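# Set the tonearm tracking force with a stylus gauge

## Task

A freshly mounted cartridge sits on the record player's tonearm and the counterweight has not been adjusted. Using the stylus force gauge on the mat, set the tracking force to the cartridge data sheet's value (manual item 7: 1.8 to 2.2 grams). At the end the tonearm must be clamped in its rest, nothing may be moving, and the setting must hold without the robot holding anything in place. The attempt fails if at any point: the robot touches the stylus; the stylus or the front of the cartridge is pushed on hard; the stylus comes down on or strikes anything quickly; the stylus or cartridge touches the mat, the platter or any fixed part of the player; the counterweight is turned while the stylus or cartridge is resting on the gauge; or anything is knocked or placed off the table.

## Robot and tools

Robot: two 6-joint arms with parallel grippers, named left_arm and right_arm. They face each other across the table. left_arm's base is on the +y side at (-0.022, +0.512, +0.073) m, right_arm's at (-0.058, -0.457, +0.080) m. The names are labels, not image sides.

Frame: one scene frame for all readings. The origin is the table centre, +z is up, and the table top is at z = +0.020 m. A gripper's fingers point along its own +x and close along its y. The reported end_effector_position is the point between the finger pads, 3 to 4 cm behind the tips. It can be off from the truth, more so at long reach.

execute_actions takes "actions", a list holding one item or nothing, and an optional "pictures" boolean.
- An empty list moves nothing and returns the state.
- {"rows": [...], "steps": n} is a motion of up to 15 control steps of 1/30 s each. The default is 15. Each row is used for one step. If there are fewer rows than steps, the last row repeats.
- {"steps": n} with no rows is a wait of up to 300 steps, counted from the previous result.

A row is one list of 14 numbers covering both arms, even if only one arm moves. The first 7 are left_arm: waist, shoulder, elbow, wrist pitch, wrist yaw, wrist roll, then gripper opening. The next 7 are the same for right_arm.

Joint numbers are absolute target angles in radians, the same kind of value the Joint positions line prints. They are not offsets. Ranges:
- waist -3.054 to 3.054
- shoulder 0.000 to 3.142
- elbow 0.000 to 2.356
- wrist pitch -1.571 to 1.571
- wrist yaw -1.571 to 1.571
- wrist roll -3.142 to 3.142

A target more than 0.010 beyond a limit, and farther out than the joint currently is, gets the whole call refused; nothing is sent. A real limit may differ from the stated one by up to 0.010. Targets past it are clipped, and you may see "joint sent to its limit". Not seeing that line does not mean more travel exists.

Each step, a target can lead the measured angle by at most:
- 0.211 rad for waist, shoulder and elbow
- 0.213 for wrist pitch
- 0.267 for wrist yaw
- 0.228 for wrist roll

Targets are also scaled back if they would move the gripper more than 70 mm from where it is. Far moves therefore take several calls. Friction can leave joints short, and tiny moves may not happen, so check the joint readings after each move.

Opening is an absolute value from -1 to 1, where +1 is fully open (0.088 m). Empty fingers meet near -0.80; lower values do nothing more. Closing from fully open takes at least about 0.5 s. grip_measured reports the actual opening on the same scale. To hold something, command a value clearly below grip_measured; a bigger gap squeezes harder. Each gripper's readings can be off by about 1 mm. Pad force is about 34 N at most, but a fast close can hit harder.

Between calls the arms keep moving toward the last row sent. They stop once motion has stalled or a step is HELD.

Result lines:
- The state line, left_arm: … | right_arm: …, gives each gripper's position (m), quaternion wxyz and velocities.
- Joint positions and Joint velocities give each arm's six joints, then the finger-pad gap in metres.
- "joint command not followed" means the clearance check changed or blocked some joint targets; the rest of the row still ran.
- HELD marks steps on which a row was not sent.
- A TORQUE FAULT stops that arm for 10 s and drops the rest of the call. Load limits in N m: waist 18, shoulder 22.3, elbow 22.2, wrist pitch 5.86, wrist yaw 5.84, wrist roll 5.48. A carried object's weight counts.
- MOTOR HOT appears from 50 °C. At 95 °C an OVER-TEMPERATURE FAULT holds the arm; if it stays hot it can lose power and go limp. Do not hold loads longer than needed.

Cameras: cam_head_left, cam_head_right, cam_high, cam_low, cam_left_wrist and cam_right_wrist, each 504x504. Calibration is given in the prompt and can be slightly off.

Other tools:
- zoom_image takes "camera" and "region" [x0, y0, x1, y1] in pixels, at most 504 by 504, and gives a closer view of the latest image.
- show_instructions shows the reference pages (the player's manual pictures).
- read_manual returns licence texts only.
- finished_scene takes "scene", the number of the current scene.

Record player notes:
- Turning the counterweight counterclockwise, as seen from the front of the player, adds 3 grams of force per turn.
- Its 0–3 gram ring turns with it and is read at the line on the stub, but it is not zeroed, so rely on the gauge, not the ring.
- The clamp opens when you press its short outer tail and closes when you push the hook back over the tube.
- Pushing the cue lever back raises the lift bar; pushing it forward lowers the arm gently. Use it to lower the stylus onto the gauge tongue; this never presses too hard.
- The gauge reads up to 5.00 g and is blank above that. Its reading is valid only when the stylus is on it, the lift bar is clear of the tube, and no gripper touches the tonearm or the gauge.
- Unclamped in its rest, the tube's nose rises if the force is negative. Holding the counterweight can lift an unclamped tube.

Hazards:
- Never touch the stylus.
- Never turn the counterweight while the stylus is on the gauge; raise it first.
- Avoid fast or hard contact, and keep the stylus and cartridge off the mat, platter and fixed parts.
- Keep the arms from hitting each other (the mounts count as arm).
- Avoid drops and slips, and keep everything on the table.

Each tool is called as a command line: name --argument value for each argument, lists and objects as JSON in quotes; but a table of rows of numbers goes row by row, as --pt "numbers of a row", without its own name.

Reference images:

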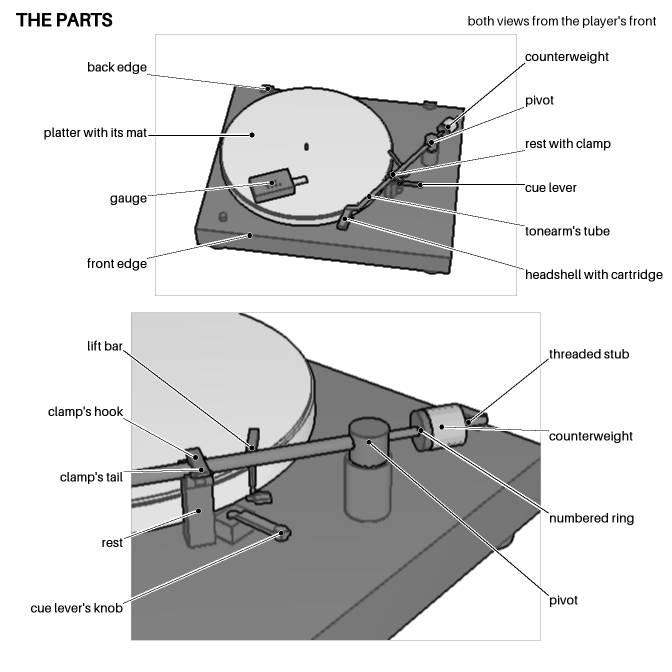

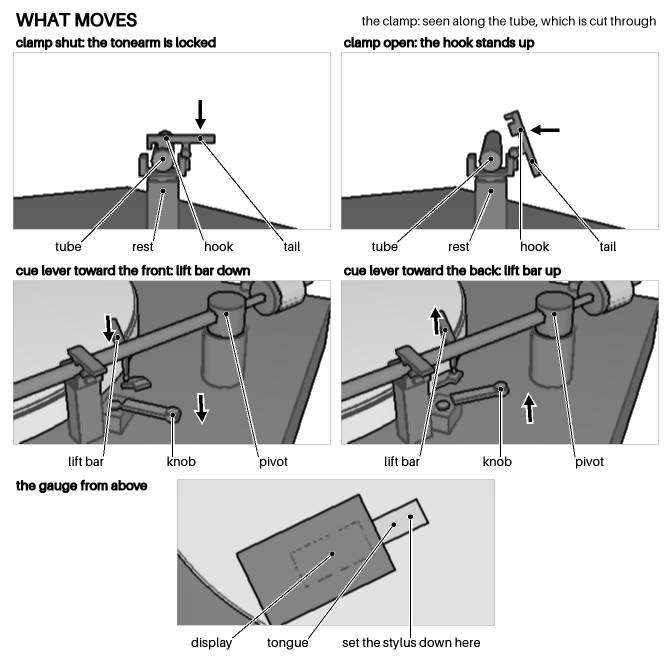

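## Session

execute_actions --actions '[]'

Scene clock: 0.00 s of 12600.00 s.
left_arm: end_effector_position=(+0.2132, +0.1062, +0.3777) grip_measured=+0.834 end_effector_quat_wxyz=(-0.388, +0.821, -0.321, -0.270) end_effector_velocity=(-0.001, +0.003, +0.002) end_effector_angular_velocity=(+0.009, -0.007, -0.003) | right_arm: end_effector_position=(+0.3370, -0.1419, +0.3764) grip_measured=+0.845 end_effector_quat_wxyz=(+0.785, +0.107, +0.292, +0.535) end_effector_velocity=(-0.005, +0.001, +0.001) end_effector_angular_velocity=(+0.010, +0.008, +0.032)
Joint positions: left_arm=[ 0.925  1.95   2.179 -1.147 -0.513 -3.015  0.08 ] | right_arm=[-1.592  1.831  1.677 -0.343 -0.764  0.178  0.08 ]
Joint velocities: left_arm=[-0.002 -0.007 -0.002 -0.007 -0.007  0.007 -0.   ] | right_arm=[-0.002 -0.002 -0.002 -0.007 -0.037 -0.007 -0.   ]
Heat: left arm: hottest waist 32 °C (+0.0 °C/min); right arm: hottest elbow 32 °C (+0.0 °C/min).

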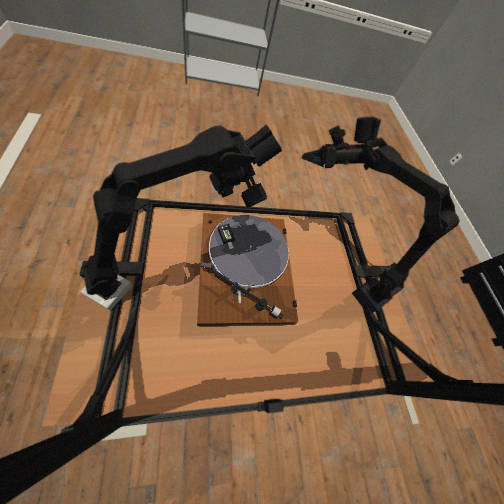

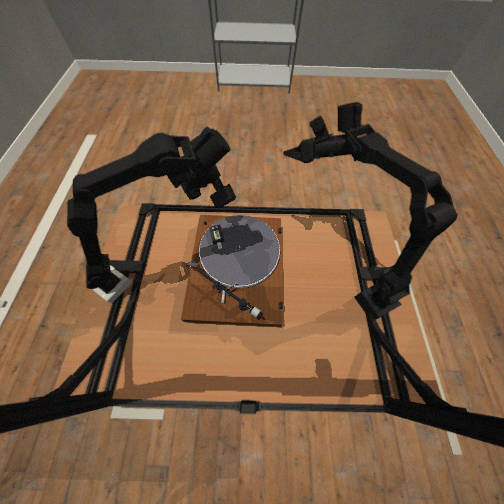

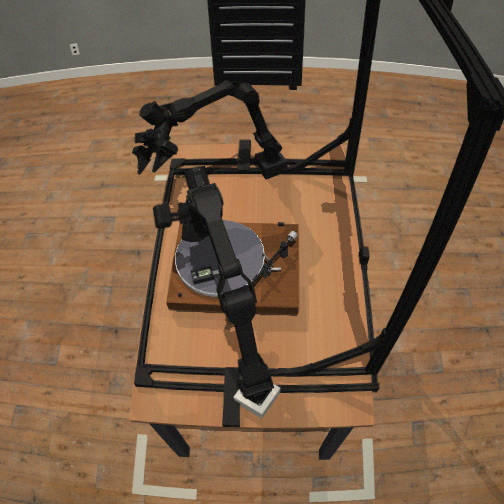

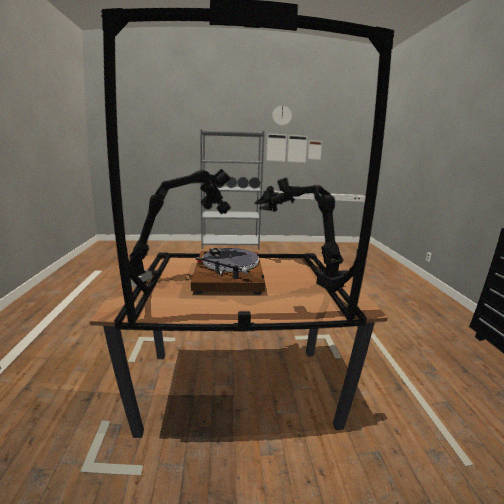

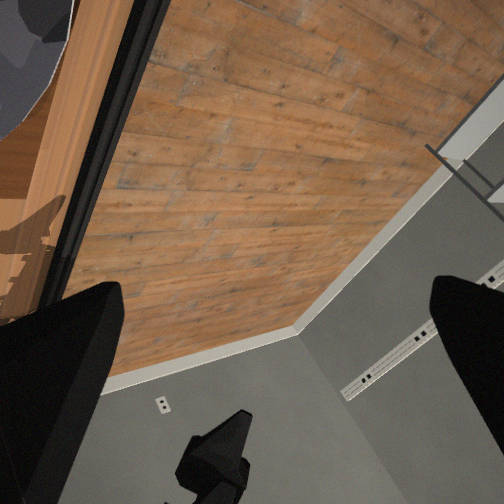

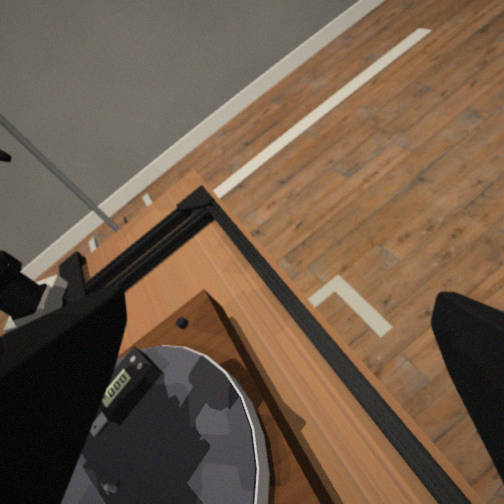

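zoom_image --camera "cam_head_right" --region '[170, 205, 300, 335]'

zoom_image --camera "cam_head_left" --region '[185, 205, 315, 335]'

zoom_image --camera "cam_high" --region '[160, 200, 310, 330]'

zoom_image --camera "cam_low" --region '[180, 230, 280, 300]'

Region (170, 205, 300, 335) of cam_head_right's 504x504 image, scaled by 3.877, with more detail than that image has.

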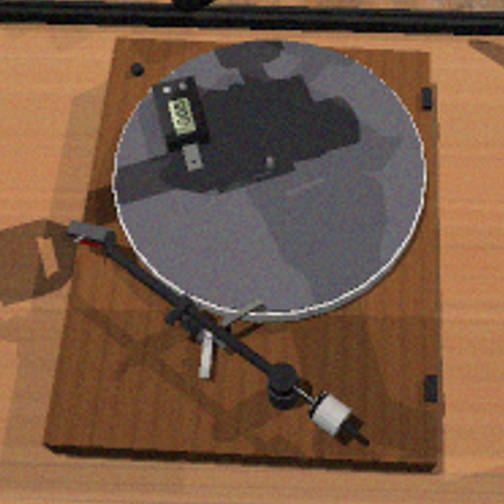

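Region (185, 205, 315, 335) of cam_head_left's 504x504 image, scaled by 3.877, with more detail than that image has.

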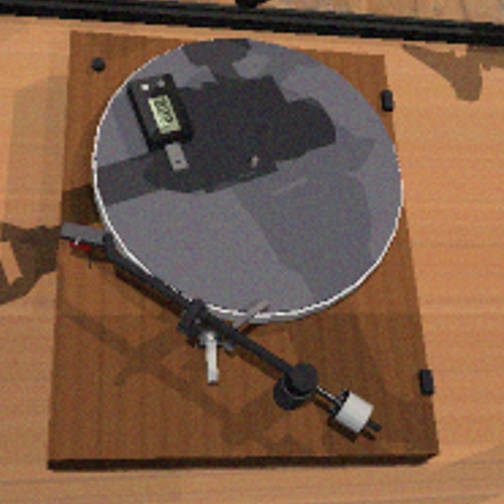

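Region (160, 200, 310, 330) of cam_high's 504x504 image, scaled by 3.360, with more detail than that image has; it fills the top 437 rows of this view, and the rest is white.

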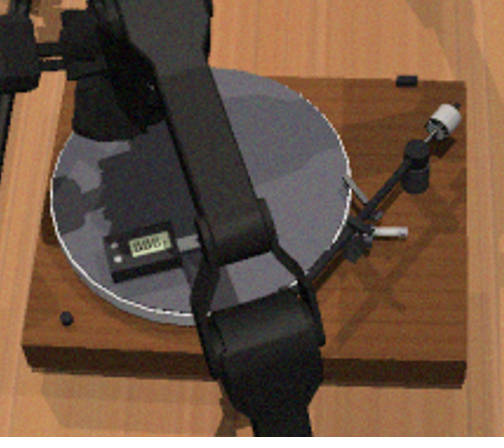

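Region (180, 230, 280, 300) of cam_low's 504x504 image, scaled by 5.040, with more detail than that image has; it fills the top 353 rows of this view, and the rest is white.

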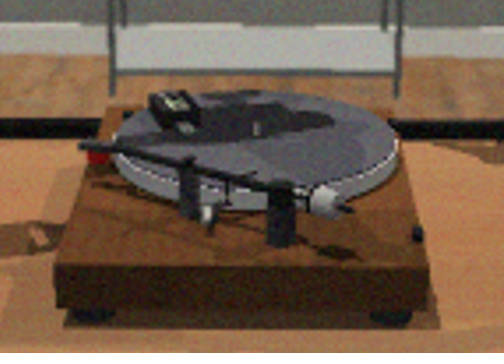

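execute_actions --actions '[{"rows":[[0.45,1.95,2.179,-1.45,0,0,0.83,-1.592,1.831,1.677,-0.343,-0.764,0.178,0.84]],"steps":15}]' --pictures false

execute_actions --actions '[{"steps":45}]'

Scene clock: 38.33 s of 12600.00 s.
left_arm: end_effector_position=(-0.0638, +0.0942, +0.3307) grip_measured=+0.830 end_effector_quat_wxyz=(-0.613, +0.336, -0.707, -0.103) end_effector_velocity=(-0.204, +0.040, -0.007) end_effector_angular_velocity=(+0.071, -0.514, -2.338) | right_arm: end_effector_position=(+0.3370, -0.1419, +0.3764) grip_measured=+0.840 end_effector_quat_wxyz=(+0.785, +0.107, +0.292, +0.535) end_effector_velocity=(-0.001, -0.000, -0.003) end_effector_angular_velocity=(-0.010, +0.003, -0.001)
Joint positions: left_arm=[ 0.453  1.952  2.178 -1.44  -0.014 -2.315  0.08 ] | right_arm=[-1.592  1.831  1.677 -0.343 -0.764  0.178  0.08 ]
Joint velocities: left_arm=[-0.422 -0.002 -0.002 -0.095  0.198  1.971 -0.   ] | right_arm=[ 0.002 -0.002 -0.007 -0.007  0.007 -0.007 -0.   ]
Heat: left arm: hottest shoulder 40 °C (+12.5 °C/min); right arm: hottest shoulder 37 °C (+7.8 °C/min).
Steps of this call (steps 1 to 90: nothing new was sent; then 34.83 s passed at rest; steps 91 to 105: all 15 steps of this action). Readings (joint positions):
91: left_arm=[0.920 1.950 2.179 -1.166 -0.486 -2.986] | right_arm=[-1.592 1.831 1.677 -0.343 -0.764 0.178]
92: left_arm=[0.901 1.950 2.178 -1.210 -0.442 -2.949] | right_arm=[-1.592 1.831 1.677 -0.343 -0.764 0.178]
94: left_arm=[0.841 1.951 2.178 -1.278 -0.352 -2.875] | right_arm=[-1.592 1.831 1.677 -0.343 -0.764 0.178]
98: left_arm=[0.695 1.952 2.179 -1.369 -0.175 -2.721] | right_arm=[-1.592 1.831 1.677 -0.343 -0.764 0.178]
105: the state above

Scene clock: 39.83 s of 12600.00 s.
left_arm: end_effector_position=(-0.0668, +0.0964, +0.3300) grip_measured=+0.830 end_effector_quat_wxyz=(+0.549, +0.426, +0.385, -0.607) end_effector_velocity=(+0.002, -0.002, -0.001) end_effector_angular_velocity=(-0.005, -0.023, -0.002) | right_arm: end_effector_position=(+0.3370, -0.1419, +0.3764) grip_measured=+0.840 end_effector_quat_wxyz=(+0.785, +0.107, +0.292, +0.535) end_effector_velocity=(-0.003, -0.000, +0.002) end_effector_angular_velocity=(+0.006, +0.000, +0.019)
Joint positions: left_arm=[ 0.45   1.952  2.178 -1.449 -0.002 -0.006  0.08 ] | right_arm=[-1.592  1.831  1.677 -0.343 -0.764  0.178  0.08 ]
Joint velocities: left_arm=[-0.002  0.002 -0.002  0.007 -0.022  0.007 -0.   ] | right_arm=[-0.002 -0.002  0.002 -0.007 -0.022 -0.007  0.   ]
Heat: left arm: hottest shoulder 41 °C (+13.6 °C/min); right arm: hottest shoulder 37 °C (+7.5 °C/min).
Steps of this call (steps 1 to 45: the robot went on to your last target). Readings (joint positions):
1: left_arm=[0.443 1.952 2.178 -1.442 -0.010 -2.249] | right_arm=[-1.592 1.831 1.677 -0.343 -0.764 0.178]
2: left_arm=[0.441 1.952 2.178 -1.444 -0.007 -2.183] | right_arm=[-1.592 1.831 1.677 -0.343 -0.764 0.178]
4: left_arm=[0.444 1.952 2.178 -1.446 -0.006 -2.053] | right_arm=[-1.592 1.831 1.677 -0.343 -0.764 0.178]
8: left_arm=[0.450 1.952 2.178 -1.448 -0.004 -1.792] | right_arm=[-1.592 1.831 1.677 -0.343 -0.764 0.178]
45: the state above
camera_calibration (this result's frames):
cam_left_wrist: T_world_to_cam=[[-0.9905, 0.133993, 0.0309263, -0.0811527], [0.135013, 0.990272, 0.0336436, -0.0761864], [-0.0261175, 0.0374994, -0.998955, 0.403649], [0, 0, 0, 1]] pos_world=[-0.0595533, 0.0711826, 0.408301]

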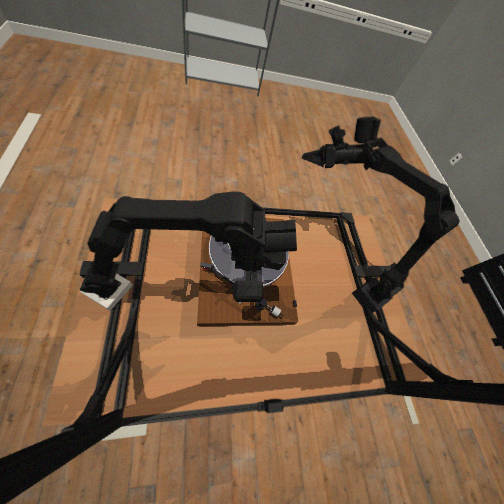

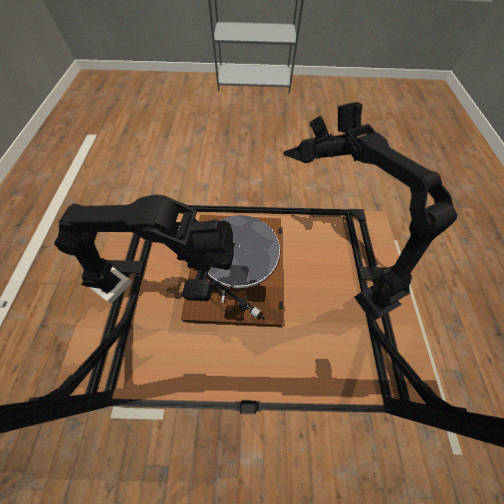

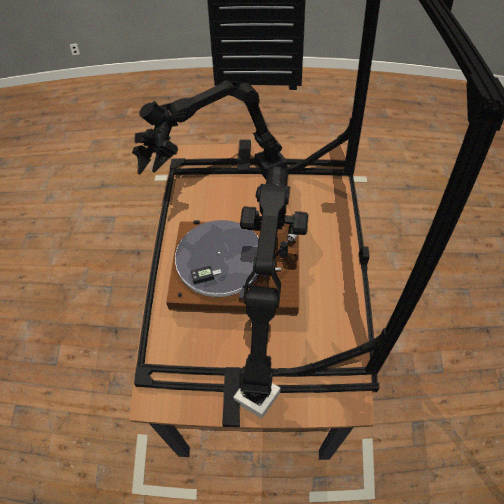

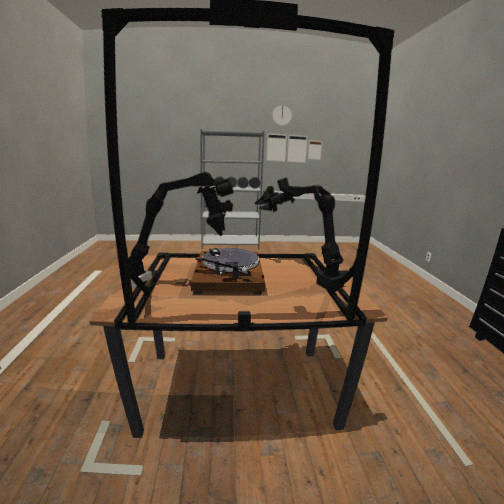

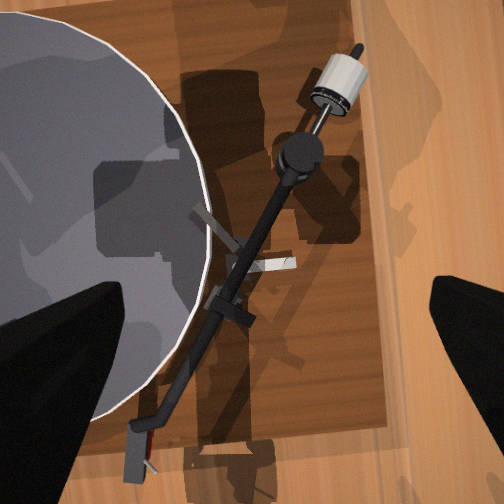

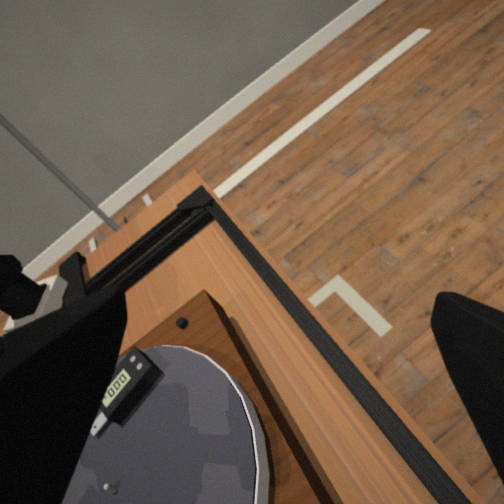

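execute_actions --actions '[{"rows":[[0.22,1.95,2.179,-1.45,0,0,0.83,-1.592,1.831,1.677,-0.343,-0.764,0.178,0.84]],"steps":15}]' --pictures false

execute_actions --actions '[{"steps":15}]'

Scene clock: 42.40 s of 12600.00 s.
left_arm: end_effector_position=(-0.1607, +0.1176, +0.3300) grip_measured=+0.830 end_effector_quat_wxyz=(+0.474, +0.467, +0.334, -0.668) end_effector_velocity=(+0.009, -0.000, +0.002) end_effector_angular_velocity=(-0.004, -0.018, +0.027) | right_arm: end_effector_position=(+0.3370, -0.1419, +0.3764) grip_measured=+0.840 end_effector_quat_wxyz=(+0.785, +0.107, +0.292, +0.535) end_effector_velocity=(-0.001, -0.001, -0.001) end_effector_angular_velocity=(-0.002, +0.002, +0.007)
Joint positions: left_arm=[ 0.22   1.952  2.178 -1.449  0.001 -0.004  0.08 ] | right_arm=[-1.592  1.831  1.677 -0.343 -0.764  0.178  0.08 ]
Joint velocities: left_arm=[ 0.012 -0.007 -0.002 -0.007 -0.022 -0.007 -0.   ] | right_arm=[-0.002 -0.002 -0.002 -0.007 -0.007 -0.007 -0.   ]
Heat: left arm: hottest shoulder 41 °C (+12.7 °C/min); right arm: hottest shoulder 37 °C (+7.1 °C/min).
Steps of this call (steps 1 to 15: the robot went on to your last target; steps 16 to 62: nothing new was sent; steps 63 to 77: all 15 steps of this action). Readings (joint positions):
63: left_arm=[0.439 1.952 2.178 -1.449 -0.011 -0.004] | right_arm=[-1.592 1.831 1.677 -0.343 -0.764 0.178]
64: left_arm=[0.408 1.952 2.178 -1.449 -0.013 -0.004] | right_arm=[-1.592 1.831 1.677 -0.343 -0.764 0.178]
66: left_arm=[0.321 1.952 2.178 -1.449 -0.004 -0.004] | right_arm=[-1.592 1.831 1.677 -0.343 -0.764 0.178]
70: left_arm=[0.208 1.952 2.178 -1.449 0.006 -0.003] | right_arm=[-1.592 1.831 1.677 -0.343 -0.764 0.178]
77: the state above

Scene clock: 42.90 s of 12600.00 s.
left_arm: end_effector_position=(-0.1607, +0.1176, +0.3300) grip_measured=+0.830 end_effector_quat_wxyz=(+0.474, +0.467, +0.334, -0.668) end_effector_velocity=(-0.001, +0.003, -0.000) end_effector_angular_velocity=(+0.004, -0.011, -0.012) | right_arm: end_effector_position=(+0.3370, -0.1419, +0.3764) grip_measured=+0.840 end_effector_quat_wxyz=(+0.785, +0.107, +0.292, +0.535) end_effector_velocity=(+0.001, -0.002, -0.001) end_effector_angular_velocity=(-0.008, -0.002, -0.006)
Joint positions: left_arm=[ 0.22   1.952  2.178 -1.449  0.001 -0.004  0.08 ] | right_arm=[-1.592  1.831  1.677 -0.343 -0.764  0.178  0.08 ]
Joint velocities: left_arm=[-0.007 -0.002 -0.002 -0.007 -0.007  0.007 -0.   ] | right_arm=[-0.002 -0.002 -0.002 -0.007  0.007 -0.007 -0.   ]
Heat: left arm: hottest shoulder 41 °C (+12.6 °C/min); right arm: hottest shoulder 37 °C (+7.0 °C/min).
Steps of this call (steps 1 to 15: the robot went on to your last target). Readings (joint positions):
1: left_arm=[0.220 1.952 2.178 -1.449 0.001 -0.004] | right_arm=[-1.592 1.831 1.677 -0.343 -0.764 0.178]
2: left_arm=[0.220 1.952 2.178 -1.449 0.001 -0.004] | right_arm=[-1.592 1.831 1.677 -0.343 -0.764 0.178]
4: left_arm=[0.220 1.952 2.178 -1.449 0.001 -0.004] | right_arm=[-1.592 1.831 1.677 -0.343 -0.764 0.178]
8: left_arm=[0.220 1.952 2.178 -1.449 0.001 -0.004] | right_arm=[-1.592 1.831 1.677 -0.343 -0.764 0.178]
15: the state above
All arms were judged still, so your last target was given up. Only a new action makes them travel on or press farther. Fingers that are still opening or closing keep moving.
camera_calibration (this result's frames):
cam_left_wrist: T_world_to_cam=[[-0.932665, 0.359242, 0.0328823, -0.194815], [0.360264, 0.932246, 0.0335846, -0.0414284], [-0.0185894, 0.0431695, -0.998895, 0.400927], [0, 0, 0, 1]] pos_world=[-0.159319, 0.0912993, 0.408281]

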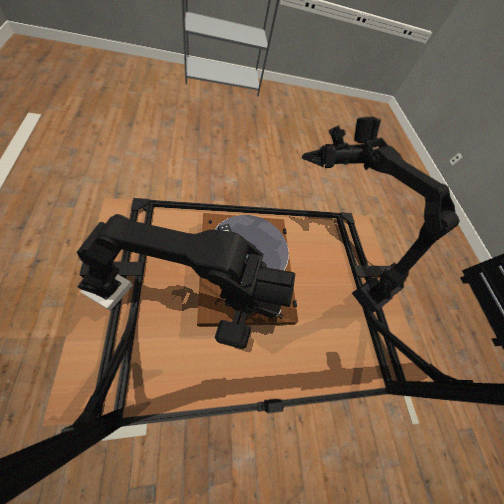

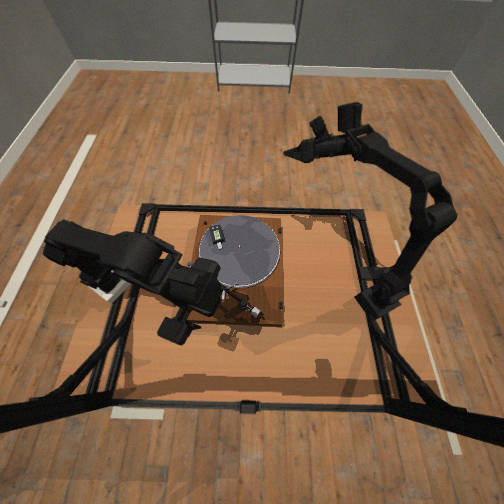

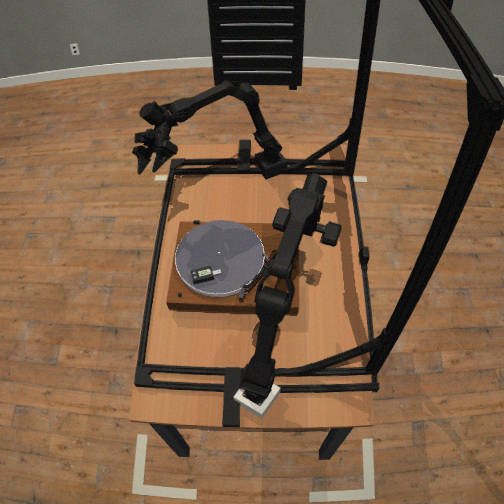

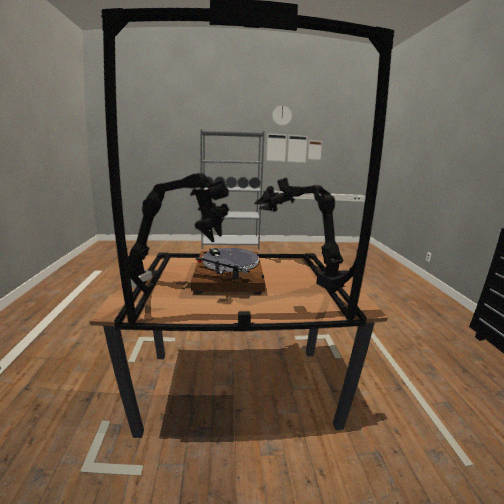

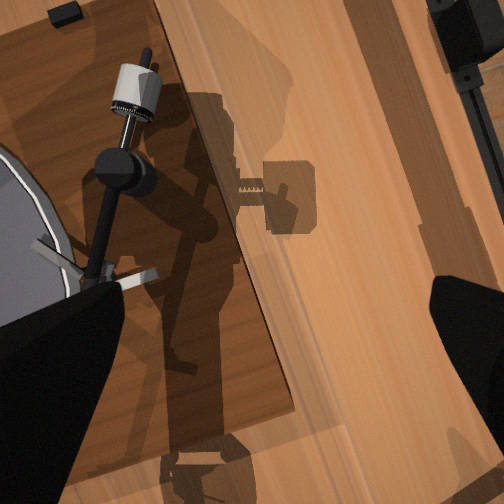

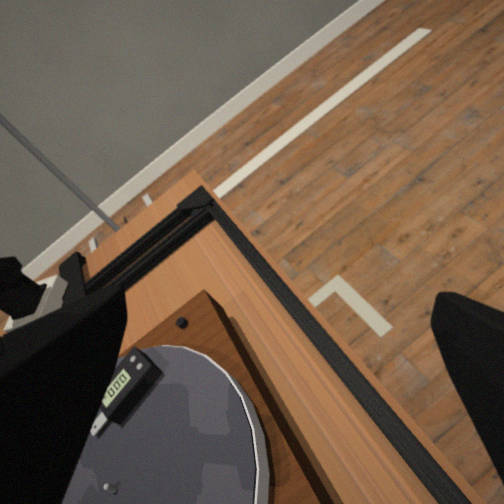

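execute_actions --actions '[{"rows":[[0.466,1.70,1.423,-0.943,0,0,-0.9,-1.592,1.831,1.677,-0.343,-0.764,0.178,0.84]],"steps":15}]' --pictures false

execute_actions --actions '[{"steps":20}]'

Scene clock: 74.30 s of 12600.00 s.
left_arm: end_effector_position=(-0.0569, +0.1280, +0.2299) grip_measured=-0.799 end_effector_quat_wxyz=(+0.555, +0.421, +0.385, -0.605) end_effector_velocity=(+0.010, +0.112, -0.272) end_effector_angular_velocity=(+0.766, -0.068, +0.021) | right_arm: end_effector_position=(+0.3370, -0.1419, +0.3764) grip_measured=+0.840 end_effector_quat_wxyz=(+0.785, +0.107, +0.292, +0.535) end_effector_velocity=(+0.000, -0.000, -0.003) end_effector_angular_velocity=(-0.004, -0.016, +0.012)
Joint positions: left_arm=[ 0.467  1.713  1.458 -0.96  -0.001 -0.002  0.   ] | right_arm=[-1.592  1.831  1.677 -0.343 -0.764  0.178  0.08 ]
Joint velocities: left_arm=[-0.002  0.183 -0.637  0.051 -0.007 -0.022  0.   ] | right_arm=[-0.002  0.002 -0.007  0.007 -0.007 -0.022 -0.001]
Heat: left arm: hottest shoulder 44 °C (+8.1 °C/min); right arm: hottest shoulder 39 °C (+5.1 °C/min).
Steps of this call (steps 1 to 90: nothing new was sent; then 27.90 s passed at rest; steps 91 to 105: all 15 steps of this action). Readings (joint positions):
91: left_arm=[0.228 1.928 2.147 -1.410 0.009 -0.003] | right_arm=[-1.592 1.831 1.677 -0.343 -0.764 0.178]
92: left_arm=[0.256 1.897 2.098 -1.361 0.012 -0.003] | right_arm=[-1.592 1.831 1.677 -0.343 -0.764 0.178]
94: left_arm=[0.342 1.823 1.994 -1.255 0.008 -0.003] | right_arm=[-1.592 1.831 1.677 -0.343 -0.764 0.178]
98: left_arm=[0.472 1.706 1.778 -1.026 -0.007 -0.003] | right_arm=[-1.592 1.831 1.677 -0.343 -0.764 0.178]
105: the state above

Scene clock: 74.97 s of 12600.00 s.
left_arm: end_effector_position=(-0.0566, +0.1306, +0.2241) grip_measured=-0.799 end_effector_quat_wxyz=(+0.554, +0.423, +0.387, -0.604) end_effector_velocity=(+0.004, +0.002, -0.000) end_effector_angular_velocity=(+0.007, -0.009, +0.044) | right_arm: end_effector_position=(+0.3370, -0.1419, +0.3764) grip_measured=+0.840 end_effector_quat_wxyz=(+0.785, +0.107, +0.292, +0.535) end_effector_velocity=(-0.002, -0.002, +0.002) end_effector_angular_velocity=(+0.004, +0.010, +0.001)
Joint positions: left_arm=[ 0.467  1.708  1.431 -0.944 -0.001 -0.002  0.   ] | right_arm=[-1.592  1.831  1.677 -0.343 -0.764  0.178  0.08 ]
Joint velocities: left_arm=[ 0.002 -0.002 -0.002 -0.007 -0.022 -0.037  0.   ] | right_arm=[-0.002 -0.007 -0.002 -0.007 -0.007  0.007 -0.   ]
Heat: left arm: hottest shoulder 44 °C (+8.0 °C/min); right arm: hottest shoulder 39 °C (+5.0 °C/min).
Steps of this call (steps 1 to 20: the robot went on to your last target). Readings (joint positions):
1: left_arm=[0.467 1.717 1.442 -0.957 -0.001 -0.002] | right_arm=[-1.592 1.831 1.677 -0.343 -0.764 0.178]
2: left_arm=[0.467 1.718 1.434 -0.953 -0.001 -0.002] | right_arm=[-1.592 1.831 1.677 -0.343 -0.764 0.178]
4: left_arm=[0.467 1.715 1.431 -0.947 -0.001 -0.002] | right_arm=[-1.592 1.831 1.677 -0.343 -0.764 0.178]
8: left_arm=[0.467 1.708 1.431 -0.944 -0.001 -0.002] | right_arm=[-1.592 1.831 1.677 -0.343 -0.764 0.178]
20: the state above
camera_calibration (this result's frames):
cam_left_wrist: T_world_to_cam=[[-0.992169, 0.121215, 0.0301401, -0.0706391], [0.122149, 0.992015, 0.0313848, -0.108301], [-0.0260952, 0.0348206, -0.999053, 0.297178], [0, 0, 0, 1]] pos_world=[-0.0491021, 0.105651, 0.302424]

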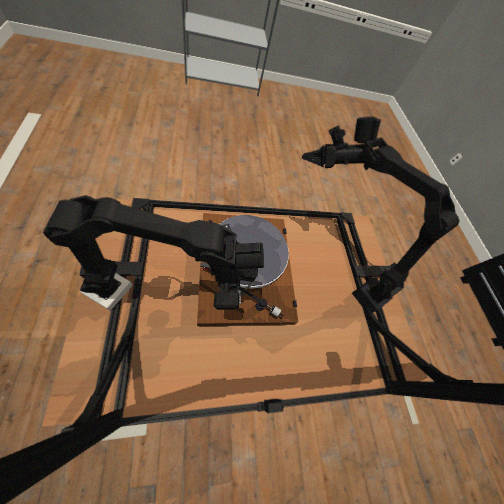

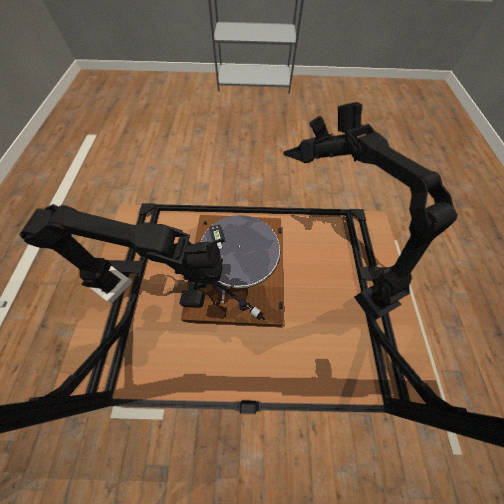

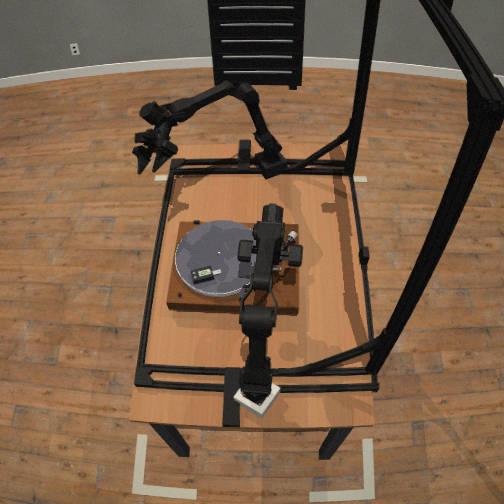

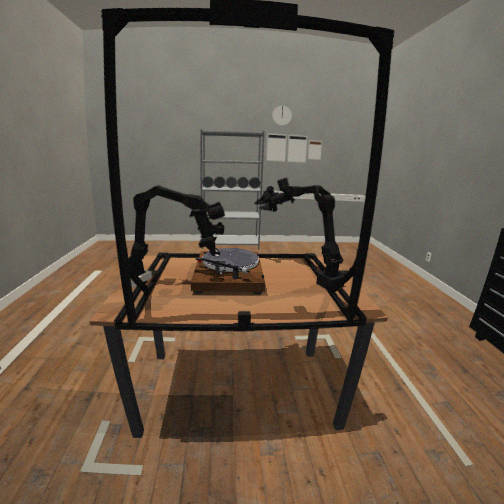

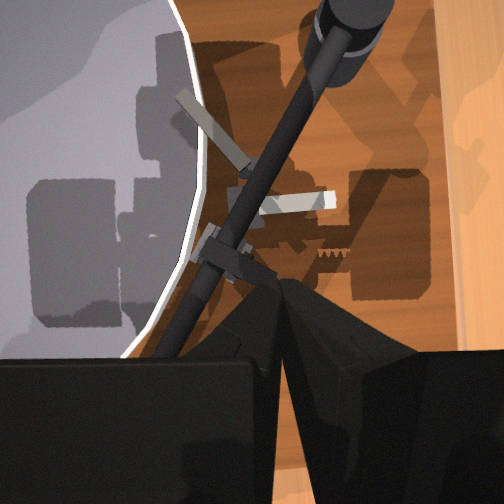

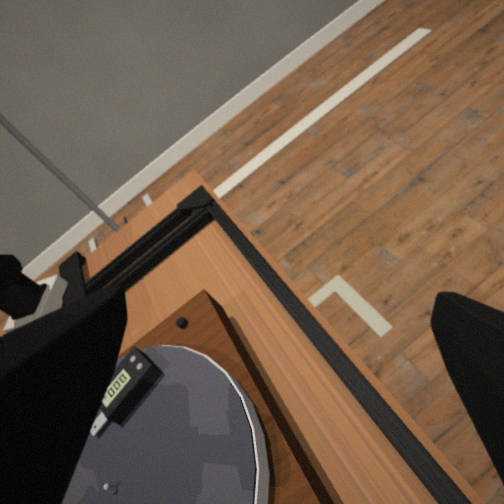

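execute_actions --actions '[{"rows":[[0.47,1.714,1.299,-0.805,0,0,-0.9,-1.592,1.831,1.677,-0.343,-0.764,0.178,0.84]],"steps":15}]' --pictures false

execute_actions --actions '[{"steps":10}]'

zoom_image --camera "cam_low" --region '[190, 230, 260, 290]'

Scene clock: 82.90 s of 12600.00 s.
left_arm: end_effector_position=(-0.0566, +0.1310, +0.1911) grip_measured=-0.799 end_effector_quat_wxyz=(+0.554, +0.421, +0.386, -0.605) end_effector_velocity=(-0.002, +0.003, -0.004) end_effector_angular_velocity=(+0.018, +0.013, +0.016) | right_arm: end_effector_position=(+0.3370, -0.1419, +0.3764) grip_measured=+0.840 end_effector_quat_wxyz=(+0.785, +0.107, +0.292, +0.535) end_effector_velocity=(-0.002, -0.002, +0.000) end_effector_angular_velocity=(+0.008, +0.018, +0.009)
Joint positions: left_arm=[ 0.467  1.716  1.307 -0.808 -0.001 -0.002  0.   ] | right_arm=[-1.592  1.831  1.677 -0.343 -0.764  0.178  0.08 ]
Joint velocities: left_arm=[-0.002  0.002 -0.007 -0.007  0.007 -0.022  0.   ] | right_arm=[-0.007 -0.002 -0.002 -0.007 -0.022  0.007  0.   ]
Heat: left arm: hottest shoulder 44 °C (+6.0 °C/min); right arm: hottest shoulder 40 °C (+5.0 °C/min).
Steps of this call (steps 1 to 15: the robot went on to your last target; steps 16 to 90: nothing new was sent; then 4.43 s passed at rest; steps 91 to 105: all 15 steps of this action). Readings (joint positions):
91: left_arm=[0.467 1.706 1.407 -0.906 -0.001 -0.002] | right_arm=[-1.592 1.831 1.677 -0.343 -0.764 0.178]
92: left_arm=[0.467 1.703 1.383 -0.870 -0.001 -0.002] | right_arm=[-1.592 1.831 1.677 -0.343 -0.764 0.178]
94: left_arm=[0.467 1.705 1.344 -0.842 -0.001 -0.002] | right_arm=[-1.592 1.831 1.677 -0.343 -0.764 0.178]
98: left_arm=[0.467 1.716 1.308 -0.817 -0.001 -0.002] | right_arm=[-1.592 1.831 1.677 -0.343 -0.764 0.178]
105: the state above

Scene clock: 83.23 s of 12600.00 s.
left_arm: end_effector_position=(-0.0566, +0.1308, +0.1912) grip_measured=-0.799 end_effector_quat_wxyz=(+0.555, +0.421, +0.386, -0.605) end_effector_velocity=(+0.002, -0.001, +0.001) end_effector_angular_velocity=(-0.009, -0.017, +0.012) | right_arm: end_effector_position=(+0.3370, -0.1419, +0.3764) grip_measured=+0.840 end_effector_quat_wxyz=(+0.785, +0.107, +0.292, +0.535) end_effector_velocity=(+0.003, -0.003, -0.004) end_effector_angular_velocity=(-0.014, -0.010, -0.006)
Joint positions: left_arm=[ 0.467  1.716  1.307 -0.807 -0.001 -0.002  0.   ] | right_arm=[-1.592  1.831  1.677 -0.343 -0.764  0.178  0.08 ]
Joint velocities: left_arm=[-0.002 -0.002 -0.002  0.007 -0.022 -0.007  0.   ] | right_arm=[-0.007  0.002 -0.002 -0.007  0.007 -0.022  0.   ]
Heat: left arm: hottest shoulder 44 °C (+6.1 °C/min); right arm: hottest shoulder 40 °C (+5.1 °C/min).
Steps of this call (steps 1 to 10: the robot went on to your last target). Readings (joint positions):
1: left_arm=[0.467 1.716 1.307 -0.808 -0.001 -0.002] | right_arm=[-1.592 1.831 1.677 -0.343 -0.764 0.178]
2: left_arm=[0.467 1.716 1.307 -0.807 -0.001 -0.002] | right_arm=[-1.592 1.831 1.677 -0.343 -0.764 0.178]
4: left_arm=[0.467 1.716 1.307 -0.807 -0.001 -0.002] | right_arm=[-1.592 1.831 1.677 -0.343 -0.764 0.178]
8: left_arm=[0.467 1.716 1.307 -0.807 -0.001 -0.002] | right_arm=[-1.592 1.831 1.677 -0.343 -0.764 0.178]
10: the state above
camera_calibration (this result's frames):
cam_left_wrist: T_world_to_cam=[[-0.992154, 0.121374, 0.0299697, -0.0696416], [0.122163, 0.992168, 0.0260492, -0.106469], [-0.0265732, 0.029506, -0.999211, 0.265008], [0, 0, 0, 1]] pos_world=[-0.0490465, 0.106268, 0.269659]

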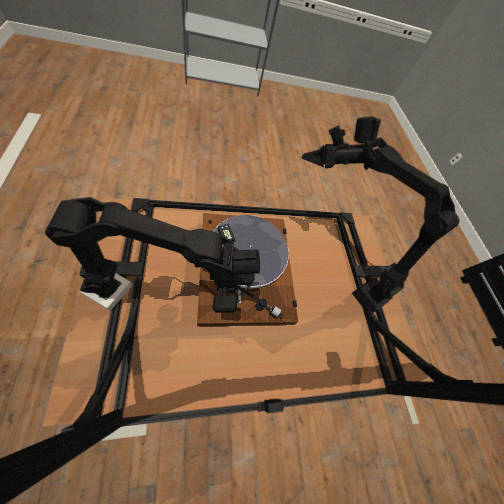

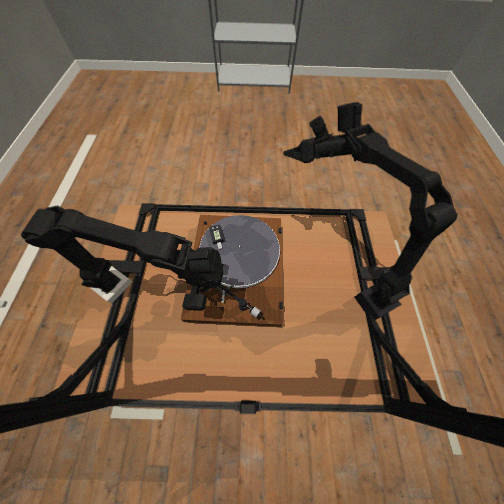

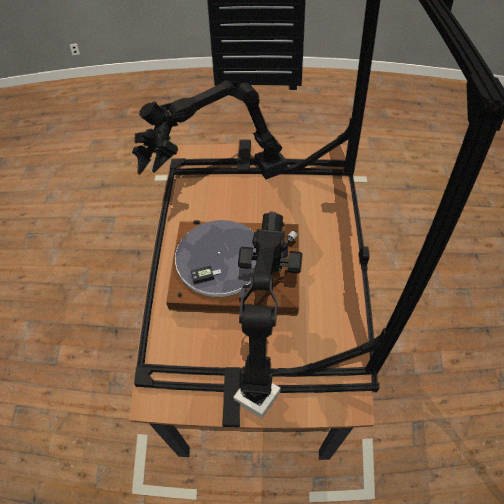

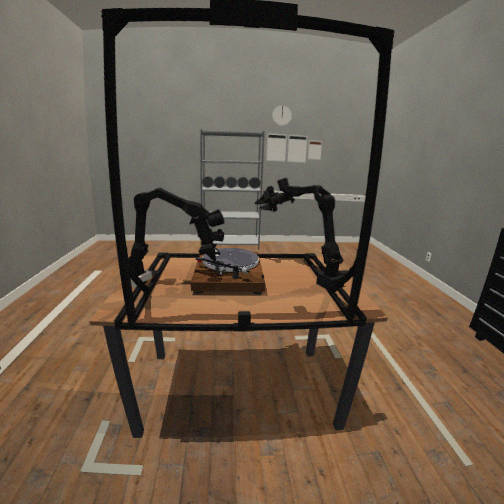

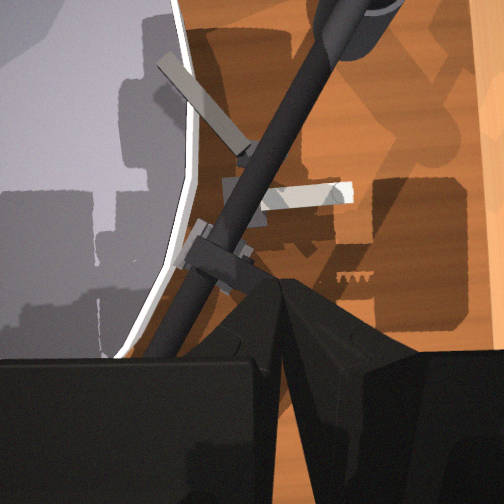

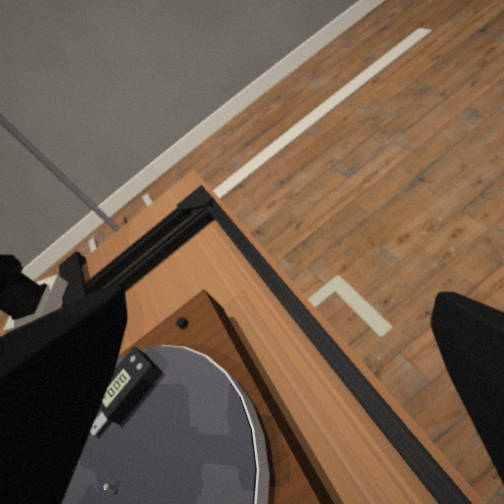

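Region (190, 230, 260, 290) of cam_low's 504x504 image, scaled by 7.200, with more detail than that image has; it fills the top 432 rows of this view, and the rest is white.

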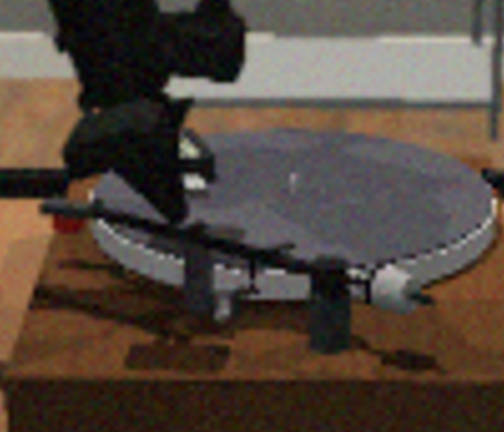

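execute_actions --actions '[{"rows":[[0.483,1.718,1.262,-0.766,0,0,-0.9,-1.592,1.831,1.677,-0.343,-0.764,0.178,0.84]],"steps":15}]' --pictures false

execute_actions --actions '[{"steps":10}]'

zoom_image --camera "cam_low" --region '[190, 230, 260, 290]'

Scene clock: 89.27 s of 12600.00 s.
left_arm: end_effector_position=(-0.0519, +0.1313, +0.1828) grip_measured=-0.799 end_effector_quat_wxyz=(+0.559, +0.417, +0.388, -0.603) end_effector_velocity=(+0.001, +0.005, +0.000) end_effector_angular_velocity=(+0.016, -0.011, -0.007) | right_arm: end_effector_position=(+0.3370, -0.1419, +0.3764) grip_measured=+0.840 end_effector_quat_wxyz=(+0.785, +0.107, +0.292, +0.535) end_effector_velocity=(-0.003, +0.001, -0.005) end_effector_angular_velocity=(-0.011, +0.019, +0.011)
Joint positions: left_arm=[ 0.48   1.716  1.273 -0.769  0.001 -0.002  0.   ] | right_arm=[-1.592  1.831  1.677 -0.343 -0.764  0.178  0.08 ]
Joint velocities: left_arm=[-0.002 -0.007 -0.002 -0.022 -0.007  0.007  0.   ] | right_arm=[ 0.002  0.002 -0.002 -0.022 -0.007 -0.007 -0.   ]
Heat: left arm: hottest shoulder 44 °C (+5.1 °C/min); right arm: hottest shoulder 40 °C (+4.0 °C/min).
Steps of this call (steps 1 to 15: the robot went on to your last target; steps 16 to 90: nothing new was sent; then 2.53 s passed at rest; steps 91 to 105: all 15 steps of this action). Readings (joint positions):
91: left_arm=[0.468 1.716 1.300 -0.796 -0.001 -0.002] | right_arm=[-1.592 1.831 1.677 -0.343 -0.764 0.178]
92: left_arm=[0.470 1.716 1.294 -0.786 -0.001 -0.002] | right_arm=[-1.592 1.831 1.677 -0.343 -0.764 0.178]
94: left_arm=[0.476 1.716 1.283 -0.778 -0.001 -0.002] | right_arm=[-1.592 1.831 1.677 -0.343 -0.764 0.178]
98: left_arm=[0.480 1.716 1.274 -0.770 0.001 -0.002] | right_arm=[-1.592 1.831 1.677 -0.343 -0.764 0.178]
105: the state above

Scene clock: 89.60 s of 12600.00 s.
left_arm: end_effector_position=(-0.0519, +0.1313, +0.1829) grip_measured=-0.799 end_effector_quat_wxyz=(+0.559, +0.417, +0.388, -0.603) end_effector_velocity=(-0.002, +0.002, +0.001) end_effector_angular_velocity=(+0.003, +0.004, -0.012) | right_arm: end_effector_position=(+0.3370, -0.1419, +0.3764) grip_measured=+0.840 end_effector_quat_wxyz=(+0.785, +0.107, +0.292, +0.535) end_effector_velocity=(-0.000, +0.000, -0.004) end_effector_angular_velocity=(-0.010, +0.003, -0.001)
Joint positions: left_arm=[ 0.48   1.716  1.273 -0.768  0.001 -0.002  0.   ] | right_arm=[-1.592  1.831  1.677 -0.343 -0.764  0.178  0.08 ]
Joint velocities: left_arm=[-0.002 -0.007 -0.002 -0.007  0.007  0.007  0.   ] | right_arm=[ 0.002  0.002 -0.002 -0.007  0.007 -0.007 -0.   ]
Heat: left arm: hottest shoulder 44 °C (+5.0 °C/min); right arm: hottest shoulder 40 °C (+4.0 °C/min).
Steps of this call (steps 1 to 10: the robot went on to your last target). Readings (joint positions):
1: left_arm=[0.480 1.716 1.273 -0.769 0.001 -0.002] | right_arm=[-1.592 1.831 1.677 -0.343 -0.764 0.178]
2: left_arm=[0.480 1.716 1.273 -0.769 0.001 -0.002] | right_arm=[-1.592 1.831 1.677 -0.343 -0.764 0.178]
4: left_arm=[0.480 1.716 1.273 -0.768 0.001 -0.002] | right_arm=[-1.592 1.831 1.677 -0.343 -0.764 0.178]
8: left_arm=[0.480 1.716 1.273 -0.768 0.001 -0.002] | right_arm=[-1.592 1.831 1.677 -0.343 -0.764 0.178]
10: the state above
camera_calibration (this result's frames):
cam_left_wrist: T_world_to_cam=[[-0.993482, 0.109405, 0.0319877, -0.0636822], [0.110139, 0.993669, 0.0221665, -0.107379], [-0.0293601, 0.0255451, -0.999242, 0.257192], [0, 0, 0, 1]] pos_world=[-0.0438893, 0.107096, 0.261414]

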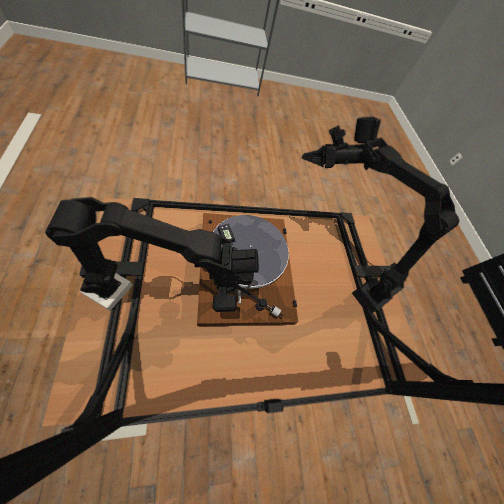

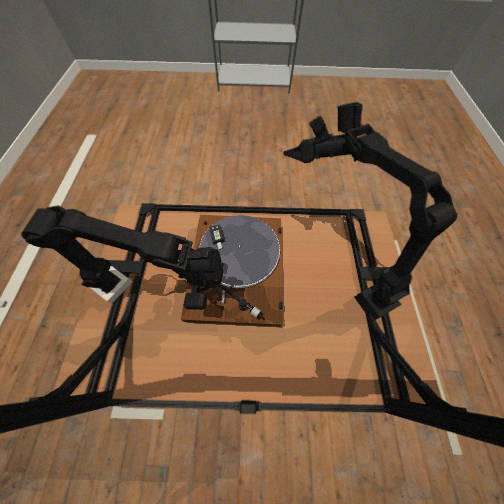

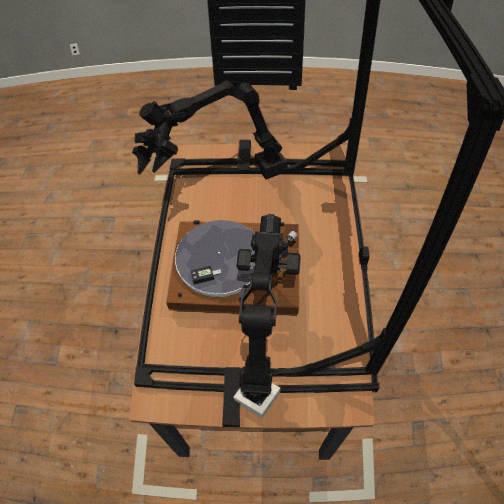

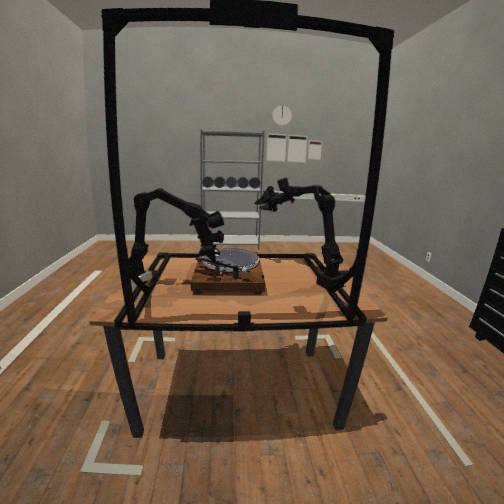

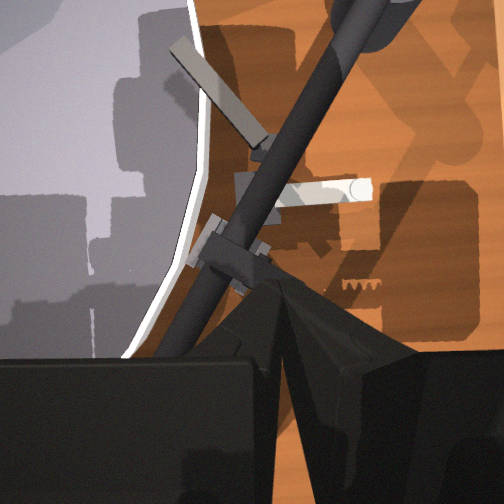

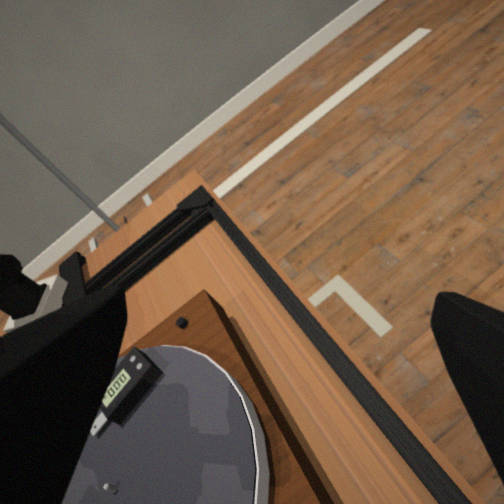

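Region (190, 230, 260, 290) of cam_low's 504x504 image, scaled by 7.200, with more detail than that image has; it fills the top 432 rows of this view, and the rest is white.

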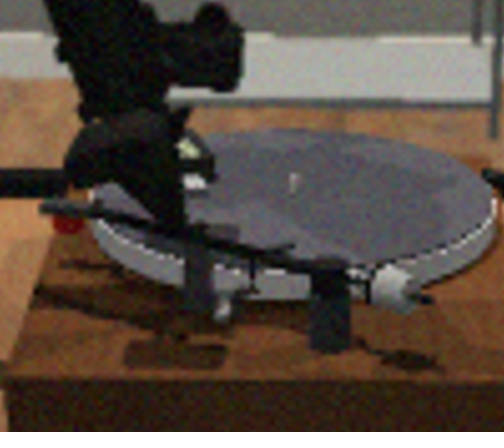

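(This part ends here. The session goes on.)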